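# Place gear and two bearing rings into their holders

## Task

Take the gear and both bearing rings off the white pads and set each one into its own holder, without disturbing the other parts already sitting in their holders; finish with the grippers released from everything.

## Robot and tools

ROBOT AND FRAME. There are two arms, left_arm and right_arm. All reported positions share one scene frame: origin on the table surface midway between the arms, +z up, +x pointing out over the table, and left_arm on the +y side. The arm names do not tell you which side of an image something is on. Each gripper has its own axes: the fingers extend along its +z and close along its y. end_effector_position is the point between the finger pads, roughly 1 cm short of the fingertips. Printed hand positions can be somewhat wrong, more so when an arm reaches far.

RESULTS. Each result has a state line, left_arm: … | right_arm: …, giving each gripper's end_effector_position in metres and end_effector_quat_wxyz. It also has the joint positions (the last value per arm is the measured finger opening in metres), grip_measured, which is the finger opening on the same scale as the opening you command, Hand target lines showing the pose each controller is currently steering toward, and the images from cam_left_wrist and cam_right_wrist (both 504x504, in that order). Calls that ran actions also list end_effector_position at some control steps; HELD beside an arm means part of that arm's row was held back on that step. A pose unreachable line means the clearance check altered or refused that arm's command. FAULT lines report an arm stop. MOTOR HOT appears from 75 °C; at 90 °C the arm is halted for 10 s, and at 100 °C it goes limp and drops until cool. Holding loads, even while you think, heats motors. Joint ranges (rad), base to gripper: waist -2.618 to 3.054, shoulder 0.000 to 3.142, elbow 0.000 to 3.142, wrist pitch -1.571 to 1.571, wrist yaw -1.571 to 1.571, wrist roll -2.094 to 2.094.

ROW LAYOUT (used by both motion tools). One row is 14 numbers, each in [-1, 1]: dx, dy, dz, rx, ry, rz, opening for left_arm, then the same seven for right_arm. Both arms always appear, even if one stays still. dx to rz are offsets, not poses, expressed in that gripper's own axes. 1.0 equals 0.6 m of translation or 180 degrees of rotation; rx, ry, rz form a single rotation vector. The opening is absolute, not an offset: +1 is fully open (0.094 m), -1 closed.

execute_actions(actions): a list of actions run in sequence. Each action is a table of up to 15 rows, one per control step of 1/30 s; if shorter, its last row repeats to fill 15 steps. Every row's offset is taken from the gripper's measured pose at the beginning of that action, not from the previous row; for a call's first action, that means the pose in the latest result for this scene. An empty list just returns the current state and images. Per step the commanded pose is clipped to within 70 mm and 16 degrees of where the gripper is, and damped inverse kinematics then follows it, favouring position over orientation. After an action the arm continues only to its last clipped pose, so a distant goal needs more actions.

move(target, speed, blocking): target is one row as above, offsets from the pose in the latest result that shows one. Each gripper follows a straight line toward its target; both paths finish together after 0.5 to 10 s (cut off at 10 s). speed is the top path speed in m/s, 0.002 to 0.5, default 0.25; rotation is capped at twice that value in rad/s. Openings are sent when the move begins. Paths ignore obstacles and the other arm, and grippers may lag, drift, or overshoot the speed near full reach. Faster moves and targets set further past a contact hit or press harder. The result adds a move: line with the ending (done, off_target, moving, held, fault; naming one arm means the other finished fine), any limits (paced: the sent pose was clipped; held: a check blocked some steps, after which the arm may speed up sharply) and each gripper's distance from its target. With blocking=false the result comes after 0.5 s while motion continues; you must call wait or stop before any new move or execute_actions.

wait(seconds): 0 to 10; lets time pass with each arm holding its last command, returning early if a running move ends. stop(): brakes a running move; it needs stopping distance, more at speed, and fingers keep moving. zoom_image(camera, region): camera is cam_left_wrist or cam_right_wrist; region is [x0, y0, x1, y1] in that camera's pixels, top-left origin, at most 504 by 504. finished_scene(scene): pass the current scene's number once the parts are placed and released; it is final.

HOLDING POSITION. Arms tend to finish a centimetre or more low, and sending zero offsets can let them sink further. To keep an arm in place, send the offset back to its desired pose in the first call of a reply and zeros in later calls, aiming higher if it still sags. Always send the opening you want it to keep.

GRIPPING. Except near -1 and +1, fingers go where grip_measured would read the commanded value. To hold a part, command about 0.03 below the grip_measured at contact; a smaller gap holds more gently. Readings can be off by around 1 mm per gripper, consistently. Pad force tops out near 50 to 62 N, less on thin parts under about 2 mm, with a brief spike at first contact.

CAMERAS. The prompt gives pinhole+radial calibration (K, distortion D, T_world_to_cam mapping world to camera) for each wrist camera, computed from joint readings; expect roughly 0.5 percent focal, 1.5 px centre, 0.5 degree and 2.5 mm pose error.

CAUTIONS. The simulation keeps running during your replies, with the last command held. Short tugs may act on a held part and loose objects may get nudged. Never push or knock anything off the table, never let the arms collide or press on each other, and avoid dropping, slipping, slamming or shoving parts hard.

Each tool is called as name(argument=value, ...) on one line, values as JSON.

## Session

I'll start by looking at the current state of the scene.

execute_actions(actions=[])

Scene clock: 0.00 s.
left_arm: end_effector_position=(+0.5202, +0.2534, +0.2942) grip_measured=+1.000 end_effector_quat_wxyz=(+0.259, -0.115, +0.865, -0.414) | right_arm: end_effector_position=(+0.4536, -0.0961, +0.2805) grip_measured=+1.000 end_effector_quat_wxyz=(+0.234, +0.250, +0.880, +0.329)
Joint positions: left_arm=[ 0.148  2.175  2.351 -0.974  0.752 -0.531  0.094] | right_arm=[ 0.554  1.838  1.904 -0.824 -0.2    1.044  0.094]
Joint velocities: left_arm=[-0.007 -0.007  0.012 -0.051 -0.066  0.022  0.   ] | right_arm=[-0.012 -0.017 -0.007 -0.022 -0.037  0.051  0.   ]
Hand target (left_arm): +0.518, +0.252, +0.310; +0.278, -0.100, +0.860, -0.417
Hand target (right_arm): +0.453, -0.097, +0.289; +0.242, +0.246, +0.878, +0.332

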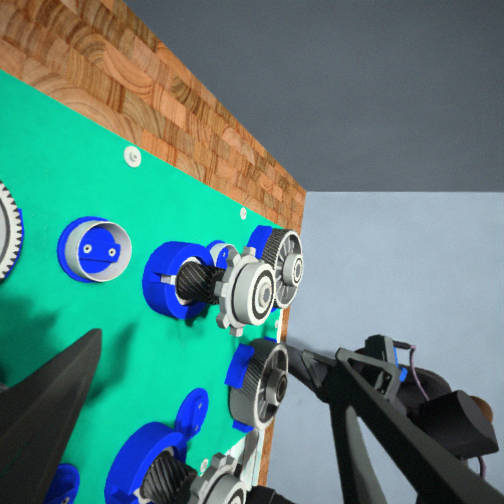

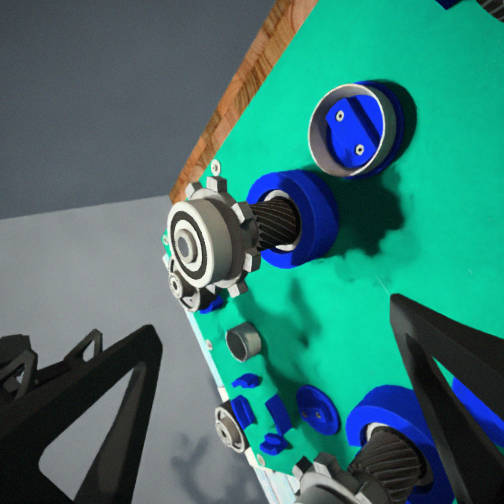

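zoom_image(camera="cam_right_wrist", region=[140, 220, 400, 504])

zoom_image(camera="cam_left_wrist", region=[100, 200, 400, 504])

Region (140, 220, 400, 504) of cam_right_wrist's 504x504 image, scaled by 1.775, with more detail than that image has; it fills the left 461 columns of this view, and the rest is white.

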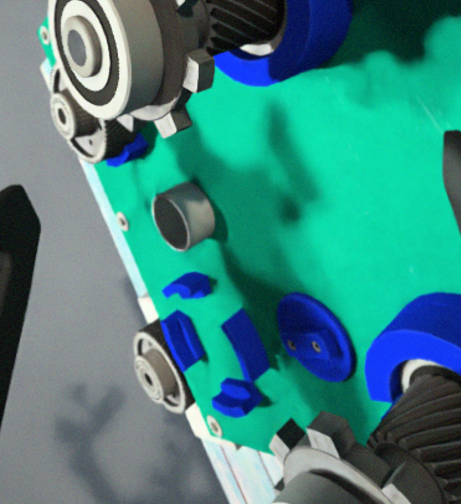

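Region (100, 200, 400, 504) of cam_left_wrist's 504x504 image, scaled by 1.658, with more detail than that image has; it fills the left 497 columns of this view, and the rest is white.

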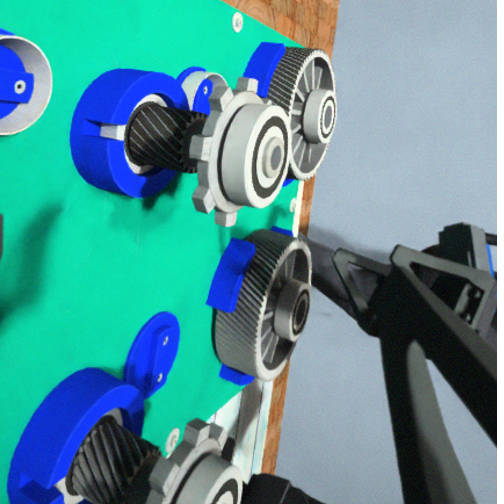

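move(target=[0.101, -0.1745, -0.1463, -0.2436, 0.0173, 0.1436, 1, -0.1291, -0.0133, -0.2618, 0.1661, -0.0011, -0.2144, 1], speed=0.25)

Scene clock: 9.63 s.
left_arm: end_effector_position=(+0.4243, +0.2201, +0.3793) grip_measured=+1.000 end_effector_quat_wxyz=(+0.383, +0.008, +0.923, -0.032) | right_arm: end_effector_position=(+0.4258, -0.2126, +0.3853) grip_measured=+1.000 end_effector_quat_wxyz=(+0.368, -0.009, +0.929, +0.036)
Joint positions: left_arm=[-0.246  2.096  2.826 -1.527 -0.177 -0.252  0.094] | right_arm=[ 0.477  1.998  2.724 -1.551  0.151  0.249  0.094]
Joint velocities: left_arm=[ 0.002 -0.012  0.002 -0.066 -0.007  0.081  0.   ] | right_arm=[-0.012  0.012  0.002  0.007 -0.007 -0.051  0.   ]
Hand target (left_arm): +0.416, +0.221, +0.398; +0.406, +0.011, +0.913, -0.030
Hand target (right_arm): +0.419, -0.219, +0.399; +0.384, -0.008, +0.923, +0.032
Off the commanded pose (left_arm): 0.021 m, 16 deg.
Off the commanded pose (right_arm): 0.017 m, 14 deg.
elbow stopped short (left arm): the move would have taken joint 3 (elbow) straighter than the controller allows; a more bent joint 3 avoids this.
joint sent to its limit (right arm) — the command would take joint 4 (wrist pitch) past its lower limit, so that joint was sent only as far as its limit.
move: off_target (left_arm, right_arm); limits=paced
camera_calibration (this result's frames):
cam_left_wrist: T_world_to_cam=[[0.0972876, -0.956177, 0.276155, 0.0508646], [-0.965012, -0.158511, -0.208871, 0.571085], [0.243491, -0.246172, -0.938143, 0.420087], [0, 0, 0, 1]] pos_world=[0.443868, 0.242572, 0.499338]
cam_right_wrist: T_world_to_cam=[[-0.0778639, -0.96711, -0.24215, -0.0762014], [-0.964824, 0.134272, -0.226021, 0.558851], [0.251101, 0.216033, -0.943546, 0.408013], [0, 0, 0, 1]] pos_world=[0.430807, -0.236877, 0.492838]

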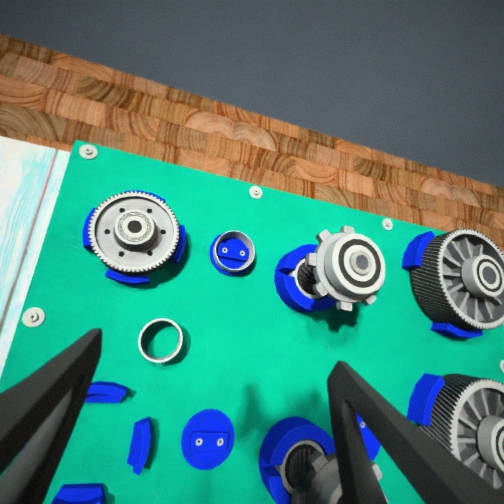

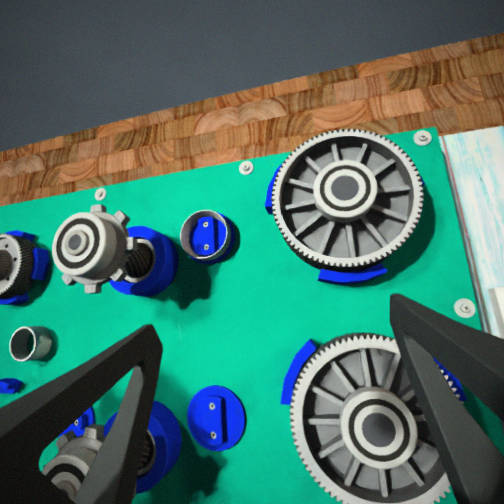

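zoom_image(camera="cam_left_wrist", region=[40, 300, 280, 504])

zoom_image(camera="cam_left_wrist", region=[60, 170, 280, 310])

zoom_image(camera="cam_right_wrist", region=[140, 180, 300, 470])

Region (40, 300, 280, 504) of cam_left_wrist's 504x504 image, scaled by 2.100, with more detail than that image has; it fills the top 428 rows of this view, and the rest is white.

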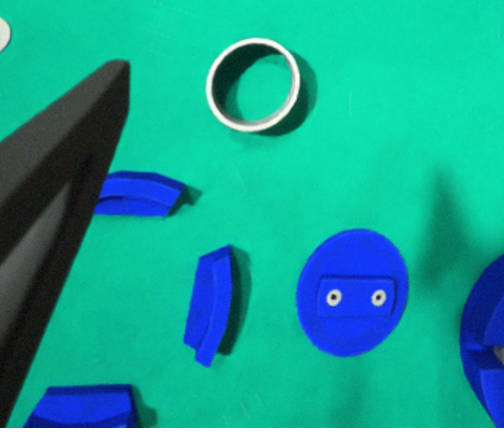

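Region (60, 170, 280, 310) of cam_left_wrist's 504x504 image, scaled by 2.291, with more detail than that image has; it fills the top 321 rows of this view, and the rest is white.

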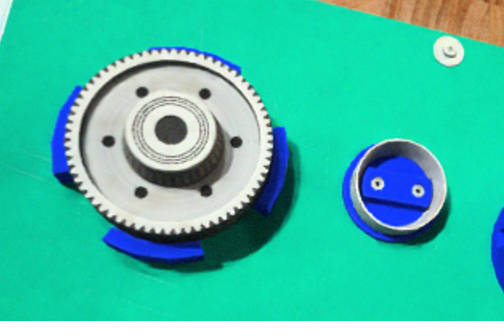

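Region (140, 180, 300, 470) of cam_right_wrist's 504x504 image, scaled by 1.738, with more detail than that image has; it fills the left 278 columns of this view, and the rest is white.

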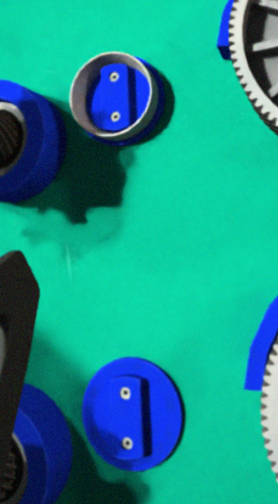

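move(target=[0.3535, 0.4111, -0.1512, -0.1373, 0.0758, -0.1517, 1, 0.2686, -0.4459, -0.0485, 0.1222, 0.0665, 0.1329, 1], speed=0.3)

Scene clock: 19.87 s.
left_arm: end_effector_position=(+0.2219, +0.4705, +0.2620) grip_measured=+1.000 end_effector_quat_wxyz=(+0.218, -0.289, +0.930, +0.065) | right_arm: end_effector_position=(+0.2987, -0.4795, +0.2776) grip_measured=+1.000 end_effector_quat_wxyz=(+0.236, +0.251, +0.936, -0.070)
Joint positions: left_arm=[ 0.507  1.276  1.503 -1.346 -0.08  -0.175  0.094] | right_arm=[-0.292  1.463  1.696 -1.31   0.053  0.07   0.094]
Joint velocities: left_arm=[ 0.007  0.002 -0.007 -0.037 -0.022  0.022  0.   ] | right_arm=[-0.002 -0.007 -0.017  0.007 -0.007  0.037  0.   ]
Hand target (left_arm): +0.221, +0.471, +0.270; +0.240, -0.287, +0.925, +0.064
Hand target (right_arm): +0.297, -0.479, +0.285; +0.254, +0.248, +0.932, -0.073
Off the commanded pose (left_arm): 0.018 m, 4 deg.
Off the commanded pose (right_arm): 0.003 m, 2 deg.
move: off_target (left_arm)
camera_calibration (this result's frames):
cam_left_wrist: T_world_to_cam=[[0.711646, -0.680245, 0.175577, 0.102624], [-0.700479, -0.706164, 0.103252, 0.508129], [0.0537494, -0.196467, -0.979036, 0.450358], [0, 0, 0, 1]] pos_world=[0.258696, 0.517112, 0.370433]
cam_right_wrist: T_world_to_cam=[[-0.63242, -0.762911, -0.134207, -0.136733], [-0.771142, 0.636468, 0.0157761, 0.563566], [0.073383, 0.11347, -0.990828, 0.413019], [0, 0, 0, 1]] pos_world=[0.317808, -0.509872, 0.381989]

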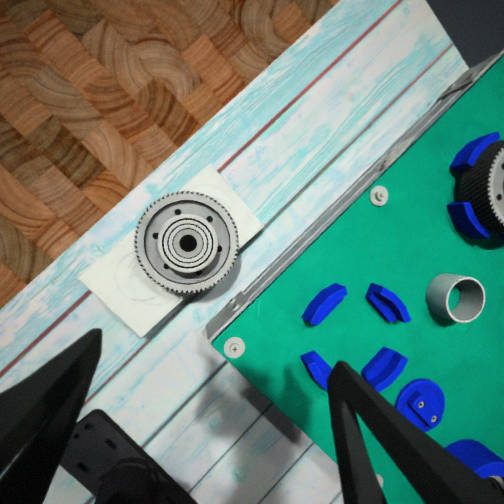

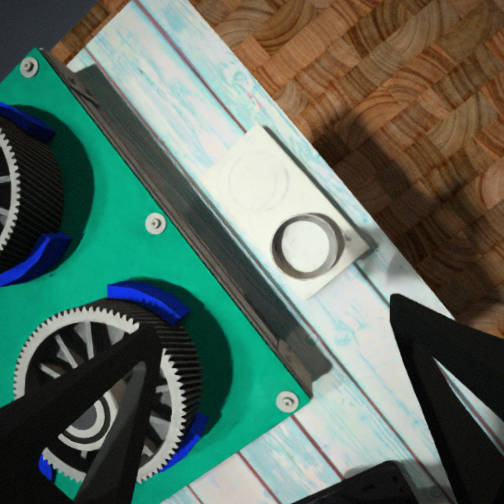

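zoom_image(camera="cam_left_wrist", region=[60, 150, 280, 370])

zoom_image(camera="cam_right_wrist", region=[180, 110, 400, 330])

zoom_image(camera="cam_left_wrist", region=[200, 250, 504, 504])

Region (60, 150, 280, 370) of cam_left_wrist's 504x504 image, scaled by 2.291, with more detail than that image has.

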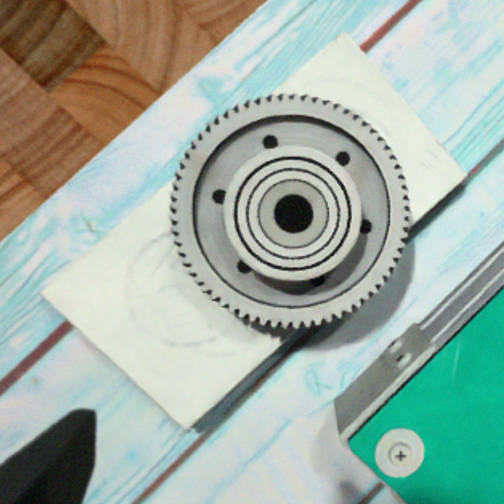

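Region (180, 110, 400, 330) of cam_right_wrist's 504x504 image, scaled by 2.291, with more detail than that image has.

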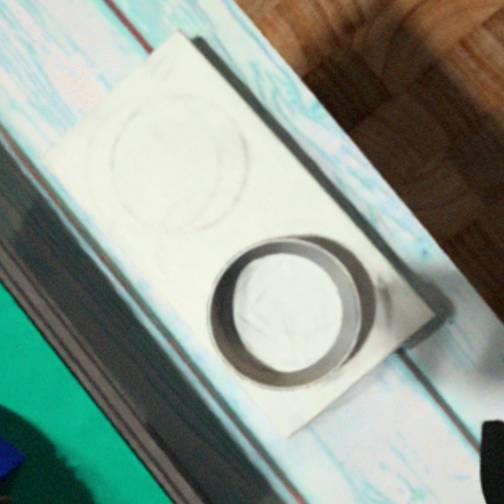

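Region (200, 250, 504, 504) of cam_left_wrist's 504x504 image, scaled by 1.658, with more detail than that image has; it fills the top 421 rows of this view, and the rest is white.

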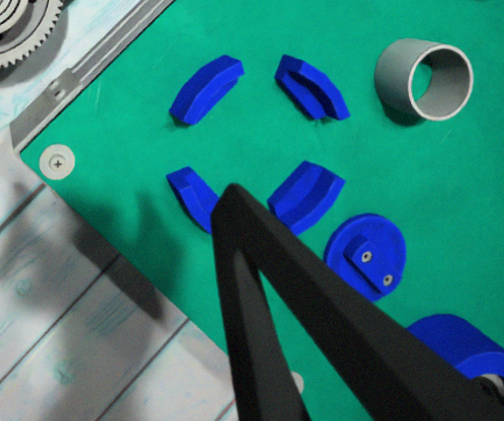

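move(target=[0.0377, 0.0385, 0.1895, -0.0161, 0.1454, -0.0617, 1, 0.0793, -0.0498, 0.2565, 0.0495, 0.1536, 0.2106, 1], speed=0.25)

Scene clock: 34.50 s.
left_arm: end_effector_position=(+0.2317, +0.5004, +0.1448) grip_measured=+1.000 end_effector_quat_wxyz=(-0.013, -0.379, +0.925, +0.001) | right_arm: end_effector_position=(+0.3073, -0.5207, +0.1112) grip_measured=+1.000 end_effector_quat_wxyz=(-0.005, +0.561, +0.828, +0.001)
Joint positions: left_arm=[ 0.629  1.702  1.513 -1.407 -0.005 -0.246  0.094] | right_arm=[-0.412  1.926  1.66  -1.314 -0.003  0.629  0.094]
Joint velocities: left_arm=[-0.012  0.007  0.002 -0.007  0.022  0.037  0.   ] | right_arm=[-0.007 -0.027 -0.007 -0.022  0.037 -0.007  0.   ]
Hand target (left_arm): +0.235, +0.504, +0.152; -0.001, -0.386, +0.922, -0.002
Hand target (right_arm): +0.308, -0.524, +0.118; +0.001, +0.567, +0.824, +0.001
Off the commanded pose (left_arm): 0.008 m, 2 deg.
Off the commanded pose (right_arm): 0.009 m, 1 deg.
move: done
camera_calibration (this result's frames):
cam_left_wrist: T_world_to_cam=[[0.8606, -0.507166, 0.0463677, 0.0341648], [-0.448228, -0.71106, 0.541743, 0.428651], [-0.241783, -0.487008, -0.839264, 0.534605], [0, 0, 0, 1]] pos_world=[0.291989, 0.58248, 0.214872]
cam_right_wrist: T_world_to_cam=[[-0.985281, -0.16431, -0.0471626, 0.225394], [-0.166013, 0.85393, 0.493197, 0.473188], [-0.0407637, 0.493767, -0.868638, 0.47168], [0, 0, 0, 1]] pos_world=[0.319859, -0.599935, 0.186975]

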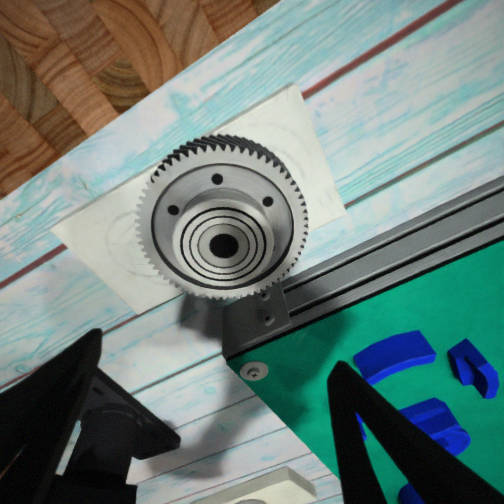

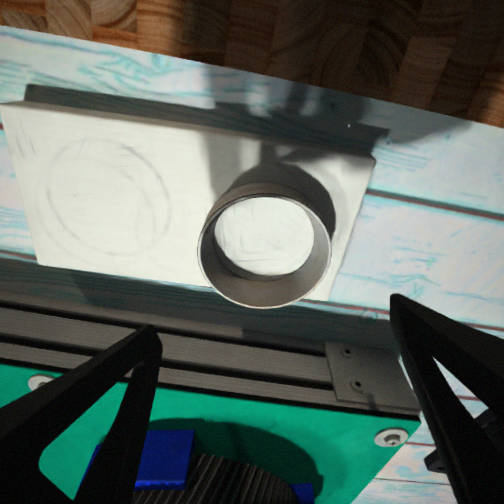

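zoom_image(camera="cam_left_wrist", region=[120, 120, 330, 330])

zoom_image(camera="cam_right_wrist", region=[170, 140, 380, 350])

Region (120, 120, 330, 330) of cam_left_wrist's 504x504 image, scaled by 2.400, with more detail than that image has.

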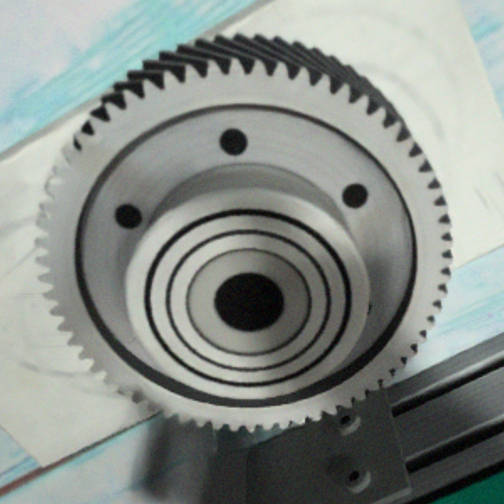

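Region (170, 140, 380, 350) of cam_right_wrist's 504x504 image, scaled by 2.400, with more detail than that image has.

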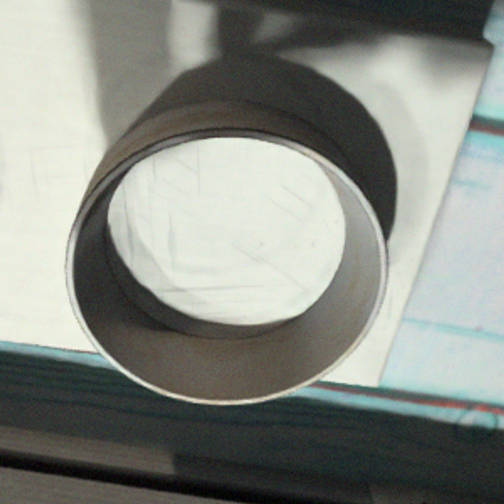

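move(target=[-0.0218, 0.0018, 0.0873, 0.0085, -0.0137, -0.0048, 1, -0.0005, -0.0012, 0.057, -0.0034, -0.0062, 0.0046, 1], speed=0.12)

Scene clock: 43.53 s.
left_arm: end_effector_position=(+0.2377, +0.5065, +0.0957) grip_measured=+1.000 end_effector_quat_wxyz=(+0.009, -0.385, +0.923, +0.000) | right_arm: end_effector_position=(+0.3059, -0.5196, +0.0770) grip_measured=+1.000 end_effector_quat_wxyz=(-0.002, +0.564, +0.826, +0.002)
Joint positions: left_arm=[ 0.641  1.702  1.318 -1.169  0.002 -0.246  0.094] | right_arm=[-0.412  1.926  1.523 -1.172 -0.003  0.635  0.094]
Joint velocities: left_arm=[-0.012  0.002  0.002  0.037  0.037 -0.066  0.   ] | right_arm=[-0.002  0.007  0.002  0.037  0.095  0.007  0.   ]
Hand target (left_arm): +0.240, +0.509, +0.092; +0.012, -0.387, +0.922, -0.004
Hand target (right_arm): +0.306, -0.521, +0.077; +0.006, +0.567, +0.824, -0.000
Off the commanded pose (left_arm): 0.005 m, 1 deg.
Off the commanded pose (right_arm): 0.001 m, 1 deg.
move: done
camera_calibration (this result's frames):
cam_left_wrist: T_world_to_cam=[[0.86414, -0.497881, 0.0733265, 0.0262507], [-0.461007, -0.724717, 0.512111, 0.475108], [-0.20183, -0.47634, -0.855783, 0.484535], [0, 0, 0, 1]] pos_world=[0.294137, 0.588192, 0.169424]
cam_right_wrist: T_world_to_cam=[[-0.986112, -0.157668, -0.0521905, 0.226691], [-0.162857, 0.856354, 0.490036, 0.489481], [-0.0325695, 0.49173, -0.870138, 0.437975], [0, 0, 0, 1]] pos_world=[0.317522, -0.598792, 0.153066]

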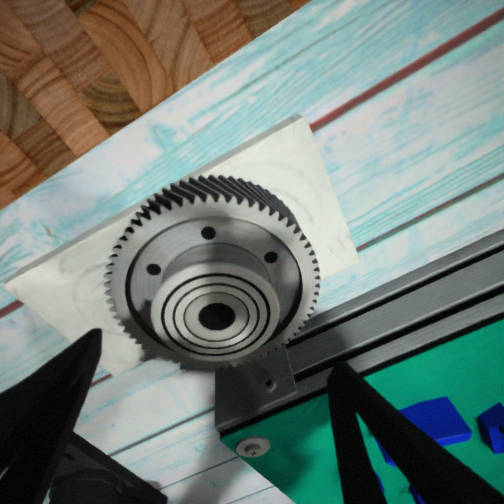

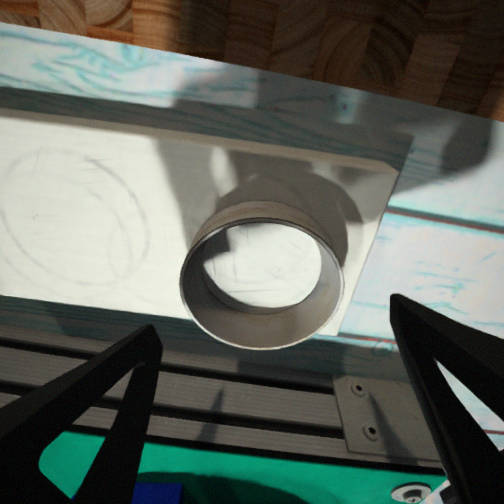

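zoom_image(camera="cam_left_wrist", region=[90, 160, 350, 420])

zoom_image(camera="cam_right_wrist", region=[140, 160, 420, 400])

Region (90, 160, 350, 420) of cam_left_wrist's 504x504 image, scaled by 1.938, with more detail than that image has.

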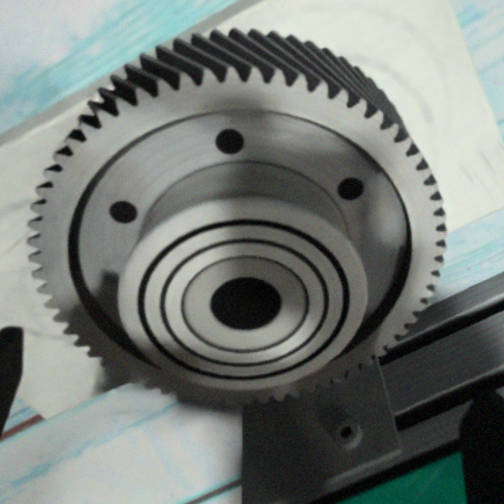

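Region (140, 160, 420, 400) of cam_right_wrist's 504x504 image, scaled by 1.800, with more detail than that image has; it fills the top 432 rows of this view, and the rest is white.

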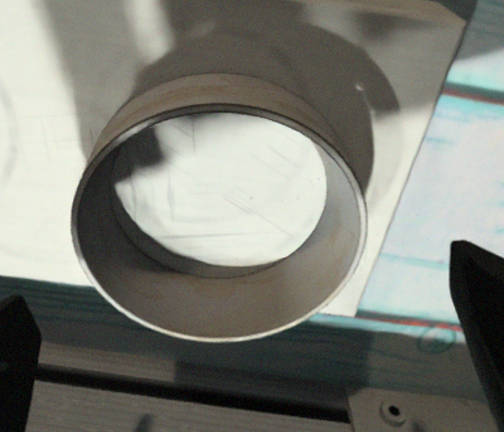

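move(target=[0.0058, 0.0032, 0.0677, -0.0017, 0.0041, 0, 0.6, -0.0017, 0.0028, 0.0533, -0.0008, -0.0034, 0.0009, 1], speed=0.06)

Scene clock: 52.23 s.
left_arm: end_effector_position=(+0.2329, +0.5036, +0.0575) grip_measured=+0.602 end_effector_quat_wxyz=(-0.003, -0.385, +0.923, -0.002) | right_arm: end_effector_position=(+0.3072, -0.5204, +0.0508) grip_measured=+1.000 end_effector_quat_wxyz=(+0.004, +0.564, +0.826, +0.002)
Joint positions: left_arm=[ 0.641  1.735  1.2   -1.043  0.002 -0.246  0.075] | right_arm=[-0.412  1.942  1.44  -1.06  -0.004  0.636  0.094]
Joint velocities: left_arm=[-0.007 -0.007  0.012  0.081  0.037 -0.081  0.   ] | right_arm=[ 0.007  0.007 -0.007  0.051  0.007 -0.022  0.   ]
Hand target (left_arm): +0.235, +0.505, +0.055; +0.002, -0.385, +0.923, +0.000
Hand target (right_arm): +0.307, -0.520, +0.045; +0.003, +0.565, +0.825, -0.000
Off the commanded pose (left_arm): 0.004 m, 1 deg.
Off the commanded pose (right_arm): 0.006 m, 0 deg.
move: done
camera_calibration (this result's frames):
cam_left_wrist: T_world_to_cam=[[0.865508, -0.497053, 0.0619167, 0.0316963], [-0.450461, -0.718336, 0.530168, 0.483646], [-0.219045, -0.486756, -0.845629, 0.458098], [0, 0, 0, 1]] pos_world=[0.290774, 0.586157, 0.129004]
cam_right_wrist: T_world_to_cam=[[-0.985612, -0.15762, -0.0610278, 0.226813], [-0.167343, 0.859227, 0.483452, 0.506338], [-0.0237647, 0.486708, -0.873241, 0.410481], [0, 0, 0, 1]] pos_world=[0.318036, -0.599093, 0.1275]

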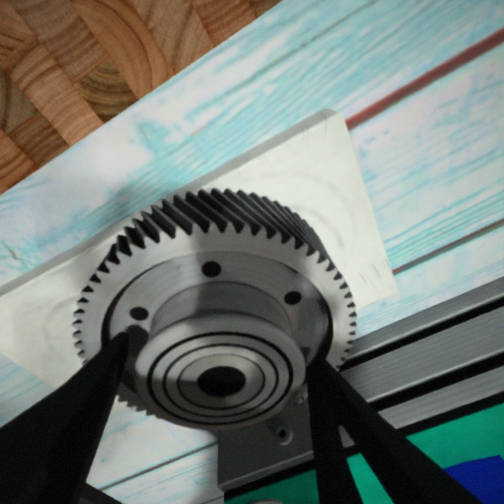

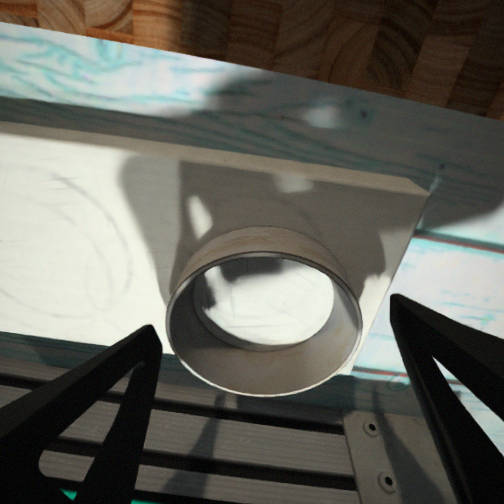

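zoom_image(camera="cam_left_wrist", region=[60, 180, 380, 460])

zoom_image(camera="cam_right_wrist", region=[130, 190, 430, 430])

Region (60, 180, 380, 460) of cam_left_wrist's 504x504 image, scaled by 1.575, with more detail than that image has; it fills the top 441 rows of this view, and the rest is white.

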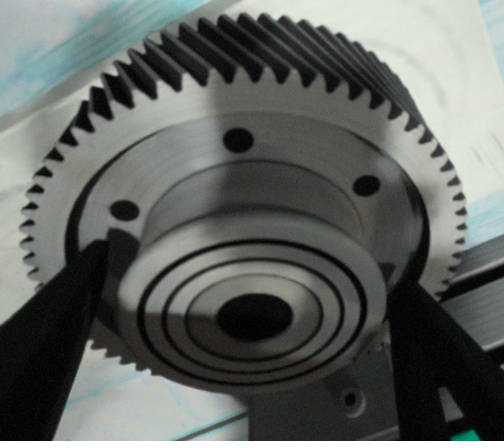

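Region (130, 190, 430, 430) of cam_right_wrist's 504x504 image, scaled by 1.680, with more detail than that image has; it fills the top 403 rows of this view, and the rest is white.

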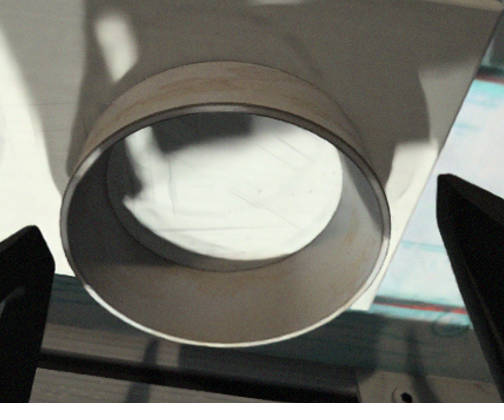

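move(target=[-0.005, 0, 0.008, 0.001, -0.003, 0, 0.6, 0.001, 0.001, 0.02, 0, 0, 0, 1], speed=0.04)

Scene clock: 55.13 s.
left_arm: end_effector_position=(+0.2351, +0.5050, +0.0575) grip_measured=+0.602 end_effector_quat_wxyz=(+0.002, -0.385, +0.923, -0.001) | right_arm: end_effector_position=(+0.3075, -0.5202, +0.0465) grip_measured=+1.000 end_effector_quat_wxyz=(+0.007, +0.564, +0.826, +0.003)
Joint positions: left_arm=[ 0.641  1.735  1.2   -1.032  0.002 -0.246  0.075] | right_arm=[-0.412  1.942  1.422 -1.037 -0.005  0.636  0.094]
Joint velocities: left_arm=[-0.017  0.017 -0.007  0.051  0.037 -0.051 -0.001] | right_arm=[ 0.002 -0.027 -0.002  0.007  0.022  0.022  0.   ]
Hand target (left_arm): +0.235, +0.506, +0.053; +0.002, -0.385, +0.923, -0.001
Hand target (right_arm): +0.307, -0.520, +0.039; +0.004, +0.564, +0.826, +0.002
Off the commanded pose (left_arm): 0.005 m, 0 deg.
Off the commanded pose (right_arm): 0.008 m, 0 deg.
move: done
camera_calibration (this result's frames):
cam_left_wrist: T_world_to_cam=[[0.864919, -0.49741, 0.0670742, 0.0304357], [-0.455269, -0.721245, 0.52205, 0.488726], [-0.211296, -0.482067, -0.850274, 0.455338], [0, 0, 0, 1]] pos_world=[0.292388, 0.587133, 0.129981]
cam_right_wrist: T_world_to_cam=[[-0.985271, -0.157735, -0.0660375, 0.226882], [-0.169929, 0.859974, 0.481216, 0.509622], [-0.0191139, 0.48535, -0.874111, 0.404516], [0, 0, 0, 1]] pos_world=[0.317872, -0.598806, 0.123337]

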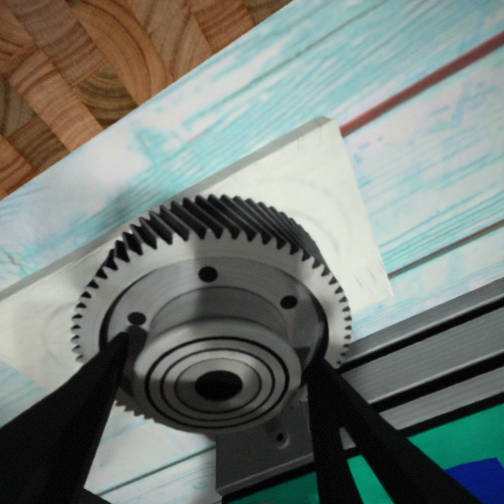

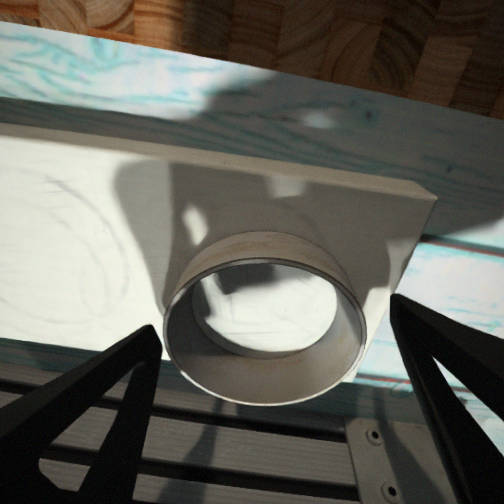

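move(target=[0, 0, 0.015, 0, 0, 0, 0.6, 0.0, 0.001, 0.02, 0.001, 0.003, 0, 1], speed=0.04)

Scene clock: 56.53 s.
left_arm: end_effector_position=(+0.2337, +0.5041, +0.0530) grip_measured=+0.602 end_effector_quat_wxyz=(+0.002, -0.385, +0.923, -0.001) | right_arm: end_effector_position=(+0.3094, -0.5205, +0.0416) grip_measured=+1.000 end_effector_quat_wxyz=(+0.005, +0.564, +0.826, +0.005)
Joint positions: left_arm=[ 0.641  1.735  1.181 -1.014  0.002 -0.246  0.075] | right_arm=[-0.412  1.956  1.422 -1.026 -0.009  0.636  0.094]
Joint velocities: left_arm=[-0.022  0.007 -0.012  0.051 -0.037  0.051 -0.   ] | right_arm=[-0.007  0.002 -0.002 -0.007 -0.022 -0.007  0.   ]
Hand target (left_arm): +0.235, +0.505, +0.049; +0.002, -0.385, +0.923, -0.001
Hand target (right_arm): +0.308, -0.520, +0.035; +0.002, +0.564, +0.826, +0.004
Off the commanded pose (left_arm): 0.005 m, 0 deg.
Off the commanded pose (right_arm): 0.007 m, 0 deg.
move: done
camera_calibration (this result's frames):
cam_left_wrist: T_world_to_cam=[[0.864984, -0.49737, 0.0665219, 0.0315491], [-0.454757, -0.720936, 0.522922, 0.48946], [-0.212128, -0.482571, -0.849781, 0.451204], [0, 0, 0, 1]] pos_world=[0.291009, 0.586299, 0.125376]
cam_right_wrist: T_world_to_cam=[[-0.985286, -0.157441, -0.0665115, 0.228547], [-0.169804, 0.857463, 0.48572, 0.511041], [-0.0194411, 0.489868, -0.87158, 0.402745], [0, 0, 0, 1]] pos_world=[0.319791, -0.599508, 0.118002]

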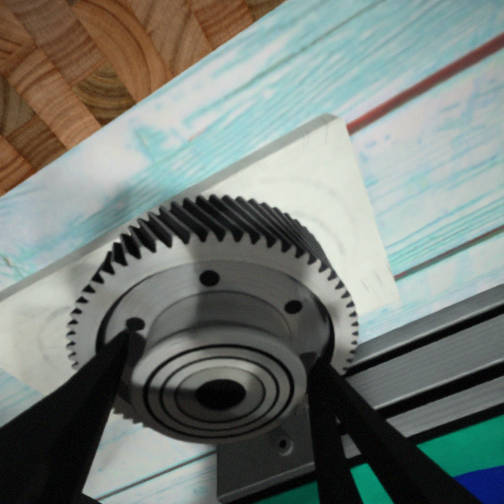

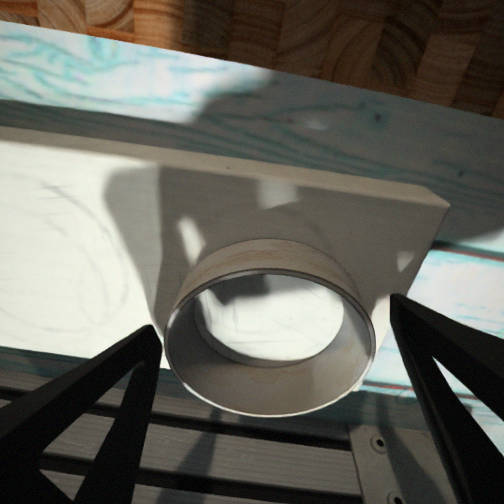

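execute_actions(actions=[[[0,0,0,0,0,0,0.56,0,0,0,0,0,0,0.94],[0,0,0,0,0,0,0.53,0,0,0,0,0,0,0.88],[0,0,0,0,0,0,0.50,0,0,0,0,0,0,0.82],[0,0,0,0,0,0,0.47,0,0,0,0,0,0,0.76],[0,0,0,0,0,0,0.44,0,0,0,0,0,0,0.71],[0,0,0,0,0,0,0.42,0,0,0,0,0,0,0.67],[0,0,0,0,0,0,0.40,0,0,0,0,0,0,0.64],[0,0,0,0,0,0,0.38,0,0,0,0,0,0,0.62],[0,0,0,0,0,0,0.37,0,0,0,0,0,0,0.60],[0,0,0,0,0,0,0.36,0,0,0,0,0,0,0.59],[0,0,0,0,0,0,0.35,0,0,0,0,0,0,0.58],[0,0,0,0,0,0,0.34,0,0,0,0,0,0,0.57],[0,0,0,0,0,0,0.33,0,0,0,0,0,0,0.56],[0,0,0,0,0,0,0.32,0,0,0,0,0,0,0.55],[0,0,0,0,0,0,0.31,0,0,0,0,0,0,0.54]],[[0,0,0,0,0,0,0.30,0,0,0,0,0,0,0.53],[0,0,0,0,0,0,0.295,0,0,0,0,0,0,0.52],[0,0,0,0,0,0,0.29,0,0,0,0,0,0,0.51],[0,0,0,0,0,0,0.285,0,0,0,0,0,0,0.50],[0,0,0,0,0,0,0.28,0,0,0,0,0,0,0.495],[0,0,0,0,0,0,0.275,0,0,0,0,0,0,0.49],[0,0,0,0,0,0,0.27,0,0,0,0,0,0,0.485]]])

Scene clock: 58.93 s.
left_arm: end_effector_position=(+0.2326, +0.5055, +0.0530) grip_measured=+0.276 end_effector_quat_wxyz=(+0.001, -0.385, +0.923, +0.004) | right_arm: end_effector_position=(+0.3096, -0.5203, +0.0416) grip_measured=+0.580 end_effector_quat_wxyz=(+0.005, +0.564, +0.826, +0.006)
Joint positions: left_arm=[ 0.641  1.735  1.181 -1.015 -0.008 -0.246  0.06 ] | right_arm=[-0.412  1.956  1.422 -1.025 -0.011  0.636  0.074]
Joint velocities: left_arm=[ 0.022  0.002 -0.012 -0.037 -0.051  0.051  0.   ] | right_arm=[-0.002 -0.017  0.002  0.037 -0.022  0.007  0.001]
Hand target (left_arm): +0.233, +0.505, +0.053; +0.001, -0.385, +0.923, +0.003
Hand target (right_arm): +0.310, -0.520, +0.042; +0.005, +0.564, +0.826, +0.006
Off the commanded pose (left_arm): 0.001 m, 0 deg.
Off the commanded pose (right_arm): 0.000 m, 0 deg.
Step readings (end_effector_position; steps 1 to 15: 1st action; 16 to 30: 2nd action):
0: left_arm (+0.2338, +0.5042, +0.0530) | right_arm (+0.3095, -0.5206, +0.0416)
1: left_arm (+0.2338, +0.5042, +0.0530) | right_arm (+0.3095, -0.5205, +0.0416)
2: left_arm (+0.2338, +0.5042, +0.0530) | right_arm (+0.3095, -0.5205, +0.0416)
4: left_arm (+0.2338, +0.5042, +0.0530) | right_arm (+0.3095, -0.5205, +0.0416)
8: left_arm (+0.2338, +0.5042, +0.0530) | right_arm (+0.3096, -0.5204, +0.0416)
15: left_arm (+0.2330, +0.5051, +0.0530) | right_arm (+0.3096, -0.5203, +0.0416)
16: left_arm (+0.2328, +0.5053, +0.0530) | right_arm (+0.3096, -0.5203, +0.0416)
17: left_arm (+0.2326, +0.5054, +0.0530) | right_arm (+0.3096, -0.5203, +0.0416)
19: left_arm (+0.2326, +0.5055, +0.0530) | right_arm (+0.3096, -0.5203, +0.0416)
23: left_arm (+0.2326, +0.5055, +0.0530) | right_arm (+0.3096, -0.5203, +0.0416)
30: end_effector_position above
camera_calibration (this result's frames):
cam_left_wrist: T_world_to_cam=[[0.865357, -0.497848, 0.0574888, 0.0338174], [-0.45172, -0.725166, 0.519695, 0.491591], [-0.21704, -0.475691, -0.852415, 0.449467], [0, 0, 0, 1]] pos_world=[0.290349, 0.587128, 0.125711]
cam_right_wrist: T_world_to_cam=[[-0.985193, -0.157366, -0.0680528, 0.228917], [-0.170473, 0.856773, 0.486702, 0.510688], [-0.0182844, 0.491096, -0.870913, 0.402891], [0, 0, 0, 1]] pos_world=[0.319952, -0.599378, 0.117909]

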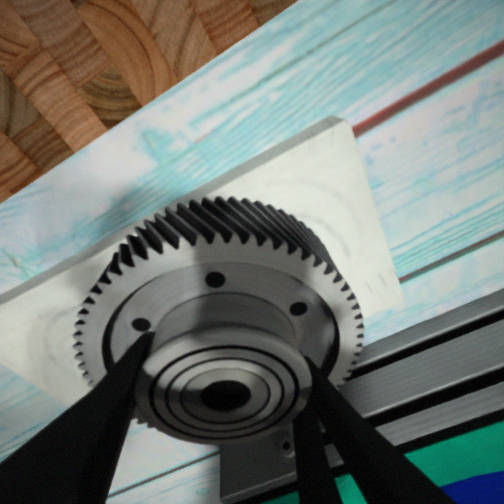

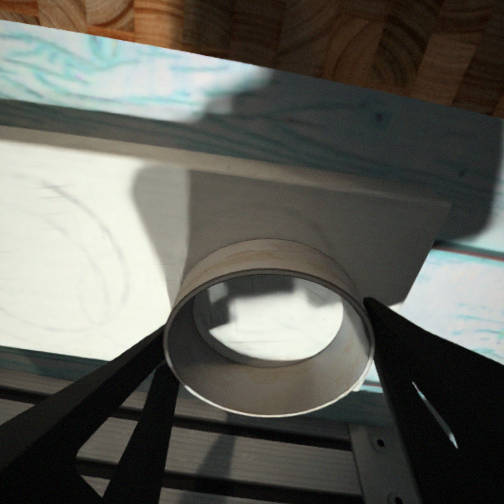

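zoom_image(camera="cam_right_wrist", region=[130, 210, 430, 450])

zoom_image(camera="cam_left_wrist", region=[60, 190, 380, 470])

Region (130, 210, 430, 450) of cam_right_wrist's 504x504 image, scaled by 1.680, with more detail than that image has; it fills the top 403 rows of this view, and the rest is white.

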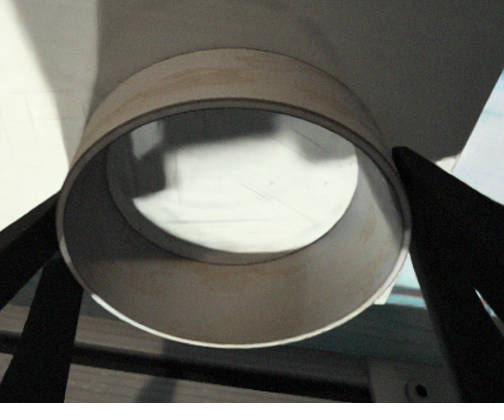

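Region (60, 190, 380, 470) of cam_left_wrist's 504x504 image, scaled by 1.575, with more detail than that image has; it fills the top 441 rows of this view, and the rest is white.

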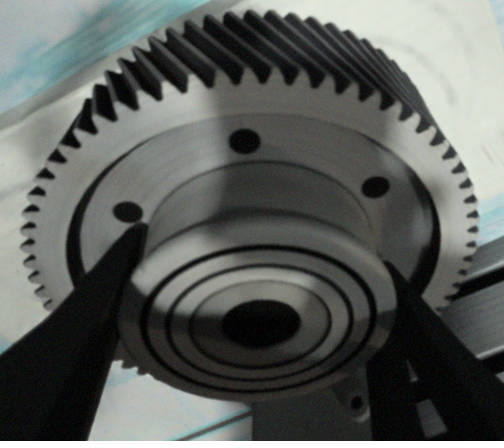

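execute_actions(actions=[[[0,0,0,0,0,0,0.26,0,0,0,0,0,0,0.53],[0,0,0,0,0,0,0.25,0,0,0,0,0,0,0.53],[0,0,0,0,0,0,0.24,0,0,0,0,0,0,0.53],[0,0,0,0,0,0,0.23,0,0,0,0,0,0,0.53],[0,0,0,0,0,0,0.22,0,0,0,0,0,0,0.53]]])

Scene clock: 64.57 s.
left_arm: end_effector_position=(+0.2331, +0.5045, +0.0528) grip_measured=+0.238 end_effector_quat_wxyz=(+0.001, -0.385, +0.923, +0.001) | right_arm: end_effector_position=(+0.3096, -0.5203, +0.0416) grip_measured=+0.580 end_effector_quat_wxyz=(+0.005, +0.564, +0.826, +0.006)
Joint positions: left_arm=[ 0.641  1.735  1.181 -1.014 -0.002 -0.246  0.058] | right_arm=[-0.412  1.956  1.422 -1.025 -0.011  0.636  0.074]
Joint velocities: left_arm=[-0.007 -0.012  0.007  0.037  0.051  0.022 -0.   ] | right_arm=[ 0.002  0.007  0.017 -0.037 -0.037  0.037  0.001]
Hand target (left_arm): +0.233, +0.505, +0.053; +0.001, -0.385, +0.923, +0.004
Hand target (right_arm): +0.310, -0.520, +0.042; +0.005, +0.564, +0.826, +0.006
Off the commanded pose (left_arm): 0.001 m, 0 deg.
Off the commanded pose (right_arm): 0.000 m, 0 deg.
Step readings (end_effector_position):
0: left_arm (+0.2326, +0.5055, +0.0530) | right_arm (+0.3096, -0.5203, +0.0416)
1: left_arm (+0.2326, +0.5055, +0.0530) | right_arm (+0.3096, -0.5203, +0.0416)
2: left_arm (+0.2326, +0.5055, +0.0530) | right_arm (+0.3096, -0.5203, +0.0416)
4: left_arm (+0.2326, +0.5055, +0.0530) | right_arm (+0.3096, -0.5203, +0.0416)
8: left_arm (+0.2331, +0.5046, +0.0528) | right_arm (+0.3096, -0.5203, +0.0416)
15: end_effector_position above
camera_calibration (this result's frames):
cam_left_wrist: T_world_to_cam=[[0.865349, -0.497216, 0.0628229, 0.0323079], [-0.453101, -0.722612, 0.522045, 0.490132], [-0.214173, -0.480216, -0.850601, 0.450479], [0, 0, 0, 1]] pos_world=[0.290602, 0.586567, 0.125277]
cam_right_wrist: T_world_to_cam=[[-0.985193, -0.157366, -0.0680528, 0.228917], [-0.170473, 0.856773, 0.486702, 0.510688], [-0.0182844, 0.491096, -0.870913, 0.402891], [0, 0, 0, 1]] pos_world=[0.319952, -0.599378, 0.117909]

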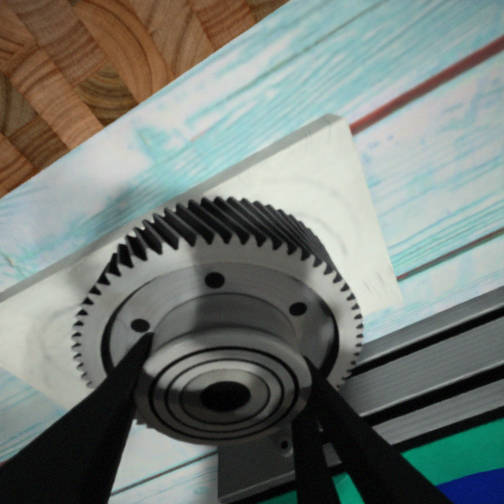

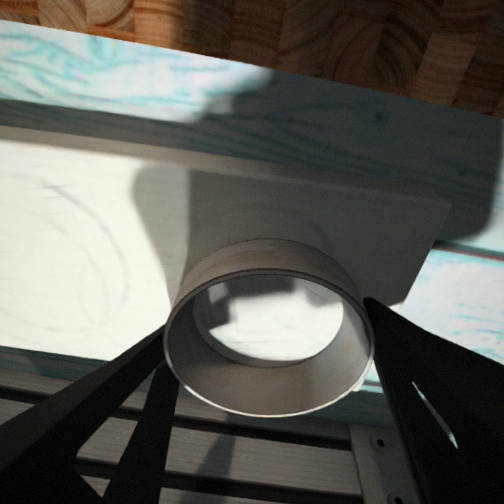

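move(target=[0, 0, -0.155, 0, 0, 0, 0.19, 0.02, 0, -0.25, 0, 0, 0, 0.53], speed=0.12)

Scene clock: 70.53 s.
left_arm: end_effector_position=(+0.2216, +0.4960, +0.1045) grip_measured=+0.235 end_effector_quat_wxyz=(-0.053, -0.385, +0.922, -0.011) | right_arm: end_effector_position=(+0.3037, -0.5115, +0.1746) grip_measured=+0.580 end_effector_quat_wxyz=(+0.002, +0.565, +0.825, +0.007)
Joint positions: left_arm=[ 0.641  1.743  1.395 -1.33   0.006 -0.246  0.058] | right_arm=[-0.401  1.904  1.884 -1.546 -0.013  0.651  0.074]
Joint velocities: left_arm=[ 0.002  0.007 -0.002  0.007  0.022  0.051 -0.   ] | right_arm=[-0.007 -0.022 -0.022  0.051 -0.022 -0.007  0.   ]
Hand target (left_arm): +0.229, +0.504, +0.144; +0.001, -0.385, +0.923, +0.001
Hand target (right_arm): +0.304, -0.508, +0.191; +0.020, +0.564, +0.826, +0.007
Off the commanded pose (left_arm): 0.044 m, 6 deg.
Off the commanded pose (right_arm): 0.017 m, 0 deg.
joint sent to its limit (right arm) — the command would take joint 4 (wrist pitch) past its lower limit, so that joint was sent only as far as its limit.
move: off_target (left_arm, right_arm)
camera_calibration (this result's frames):
cam_left_wrist: T_world_to_cam=[[0.869106, -0.494364, 0.0161124, 0.037381], [-0.402008, -0.687012, 0.605313, 0.414087], [-0.288176, -0.532559, -0.795824, 0.524549], [0, 0, 0, 1]] pos_world=[0.28514, 0.582316, 0.166194]
cam_right_wrist: T_world_to_cam=[[-0.986146, -0.152899, -0.0643332, 0.235428], [-0.164645, 0.854909, 0.491959, 0.433797], [-0.0202207, 0.495735, -0.868238, 0.516813], [0, 0, 0, 1]] pos_world=[0.314039, -0.591062, 0.250453]

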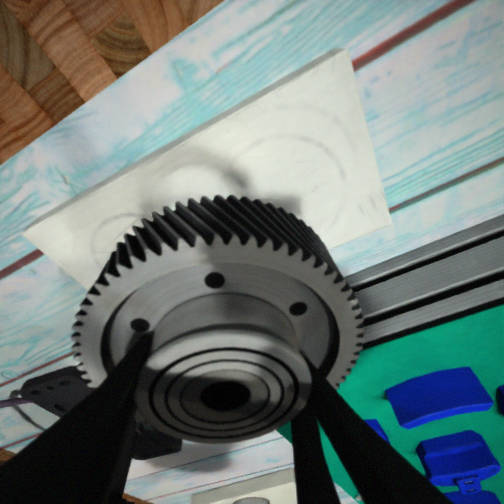

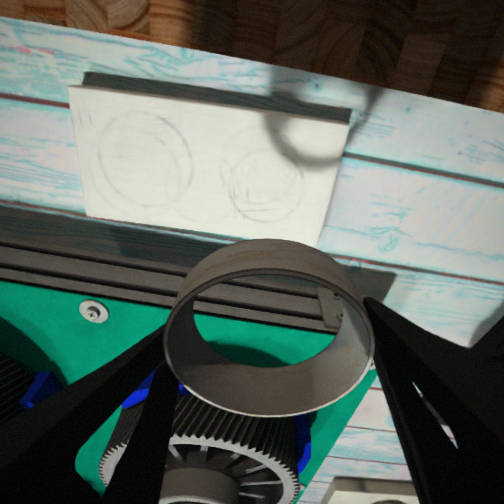

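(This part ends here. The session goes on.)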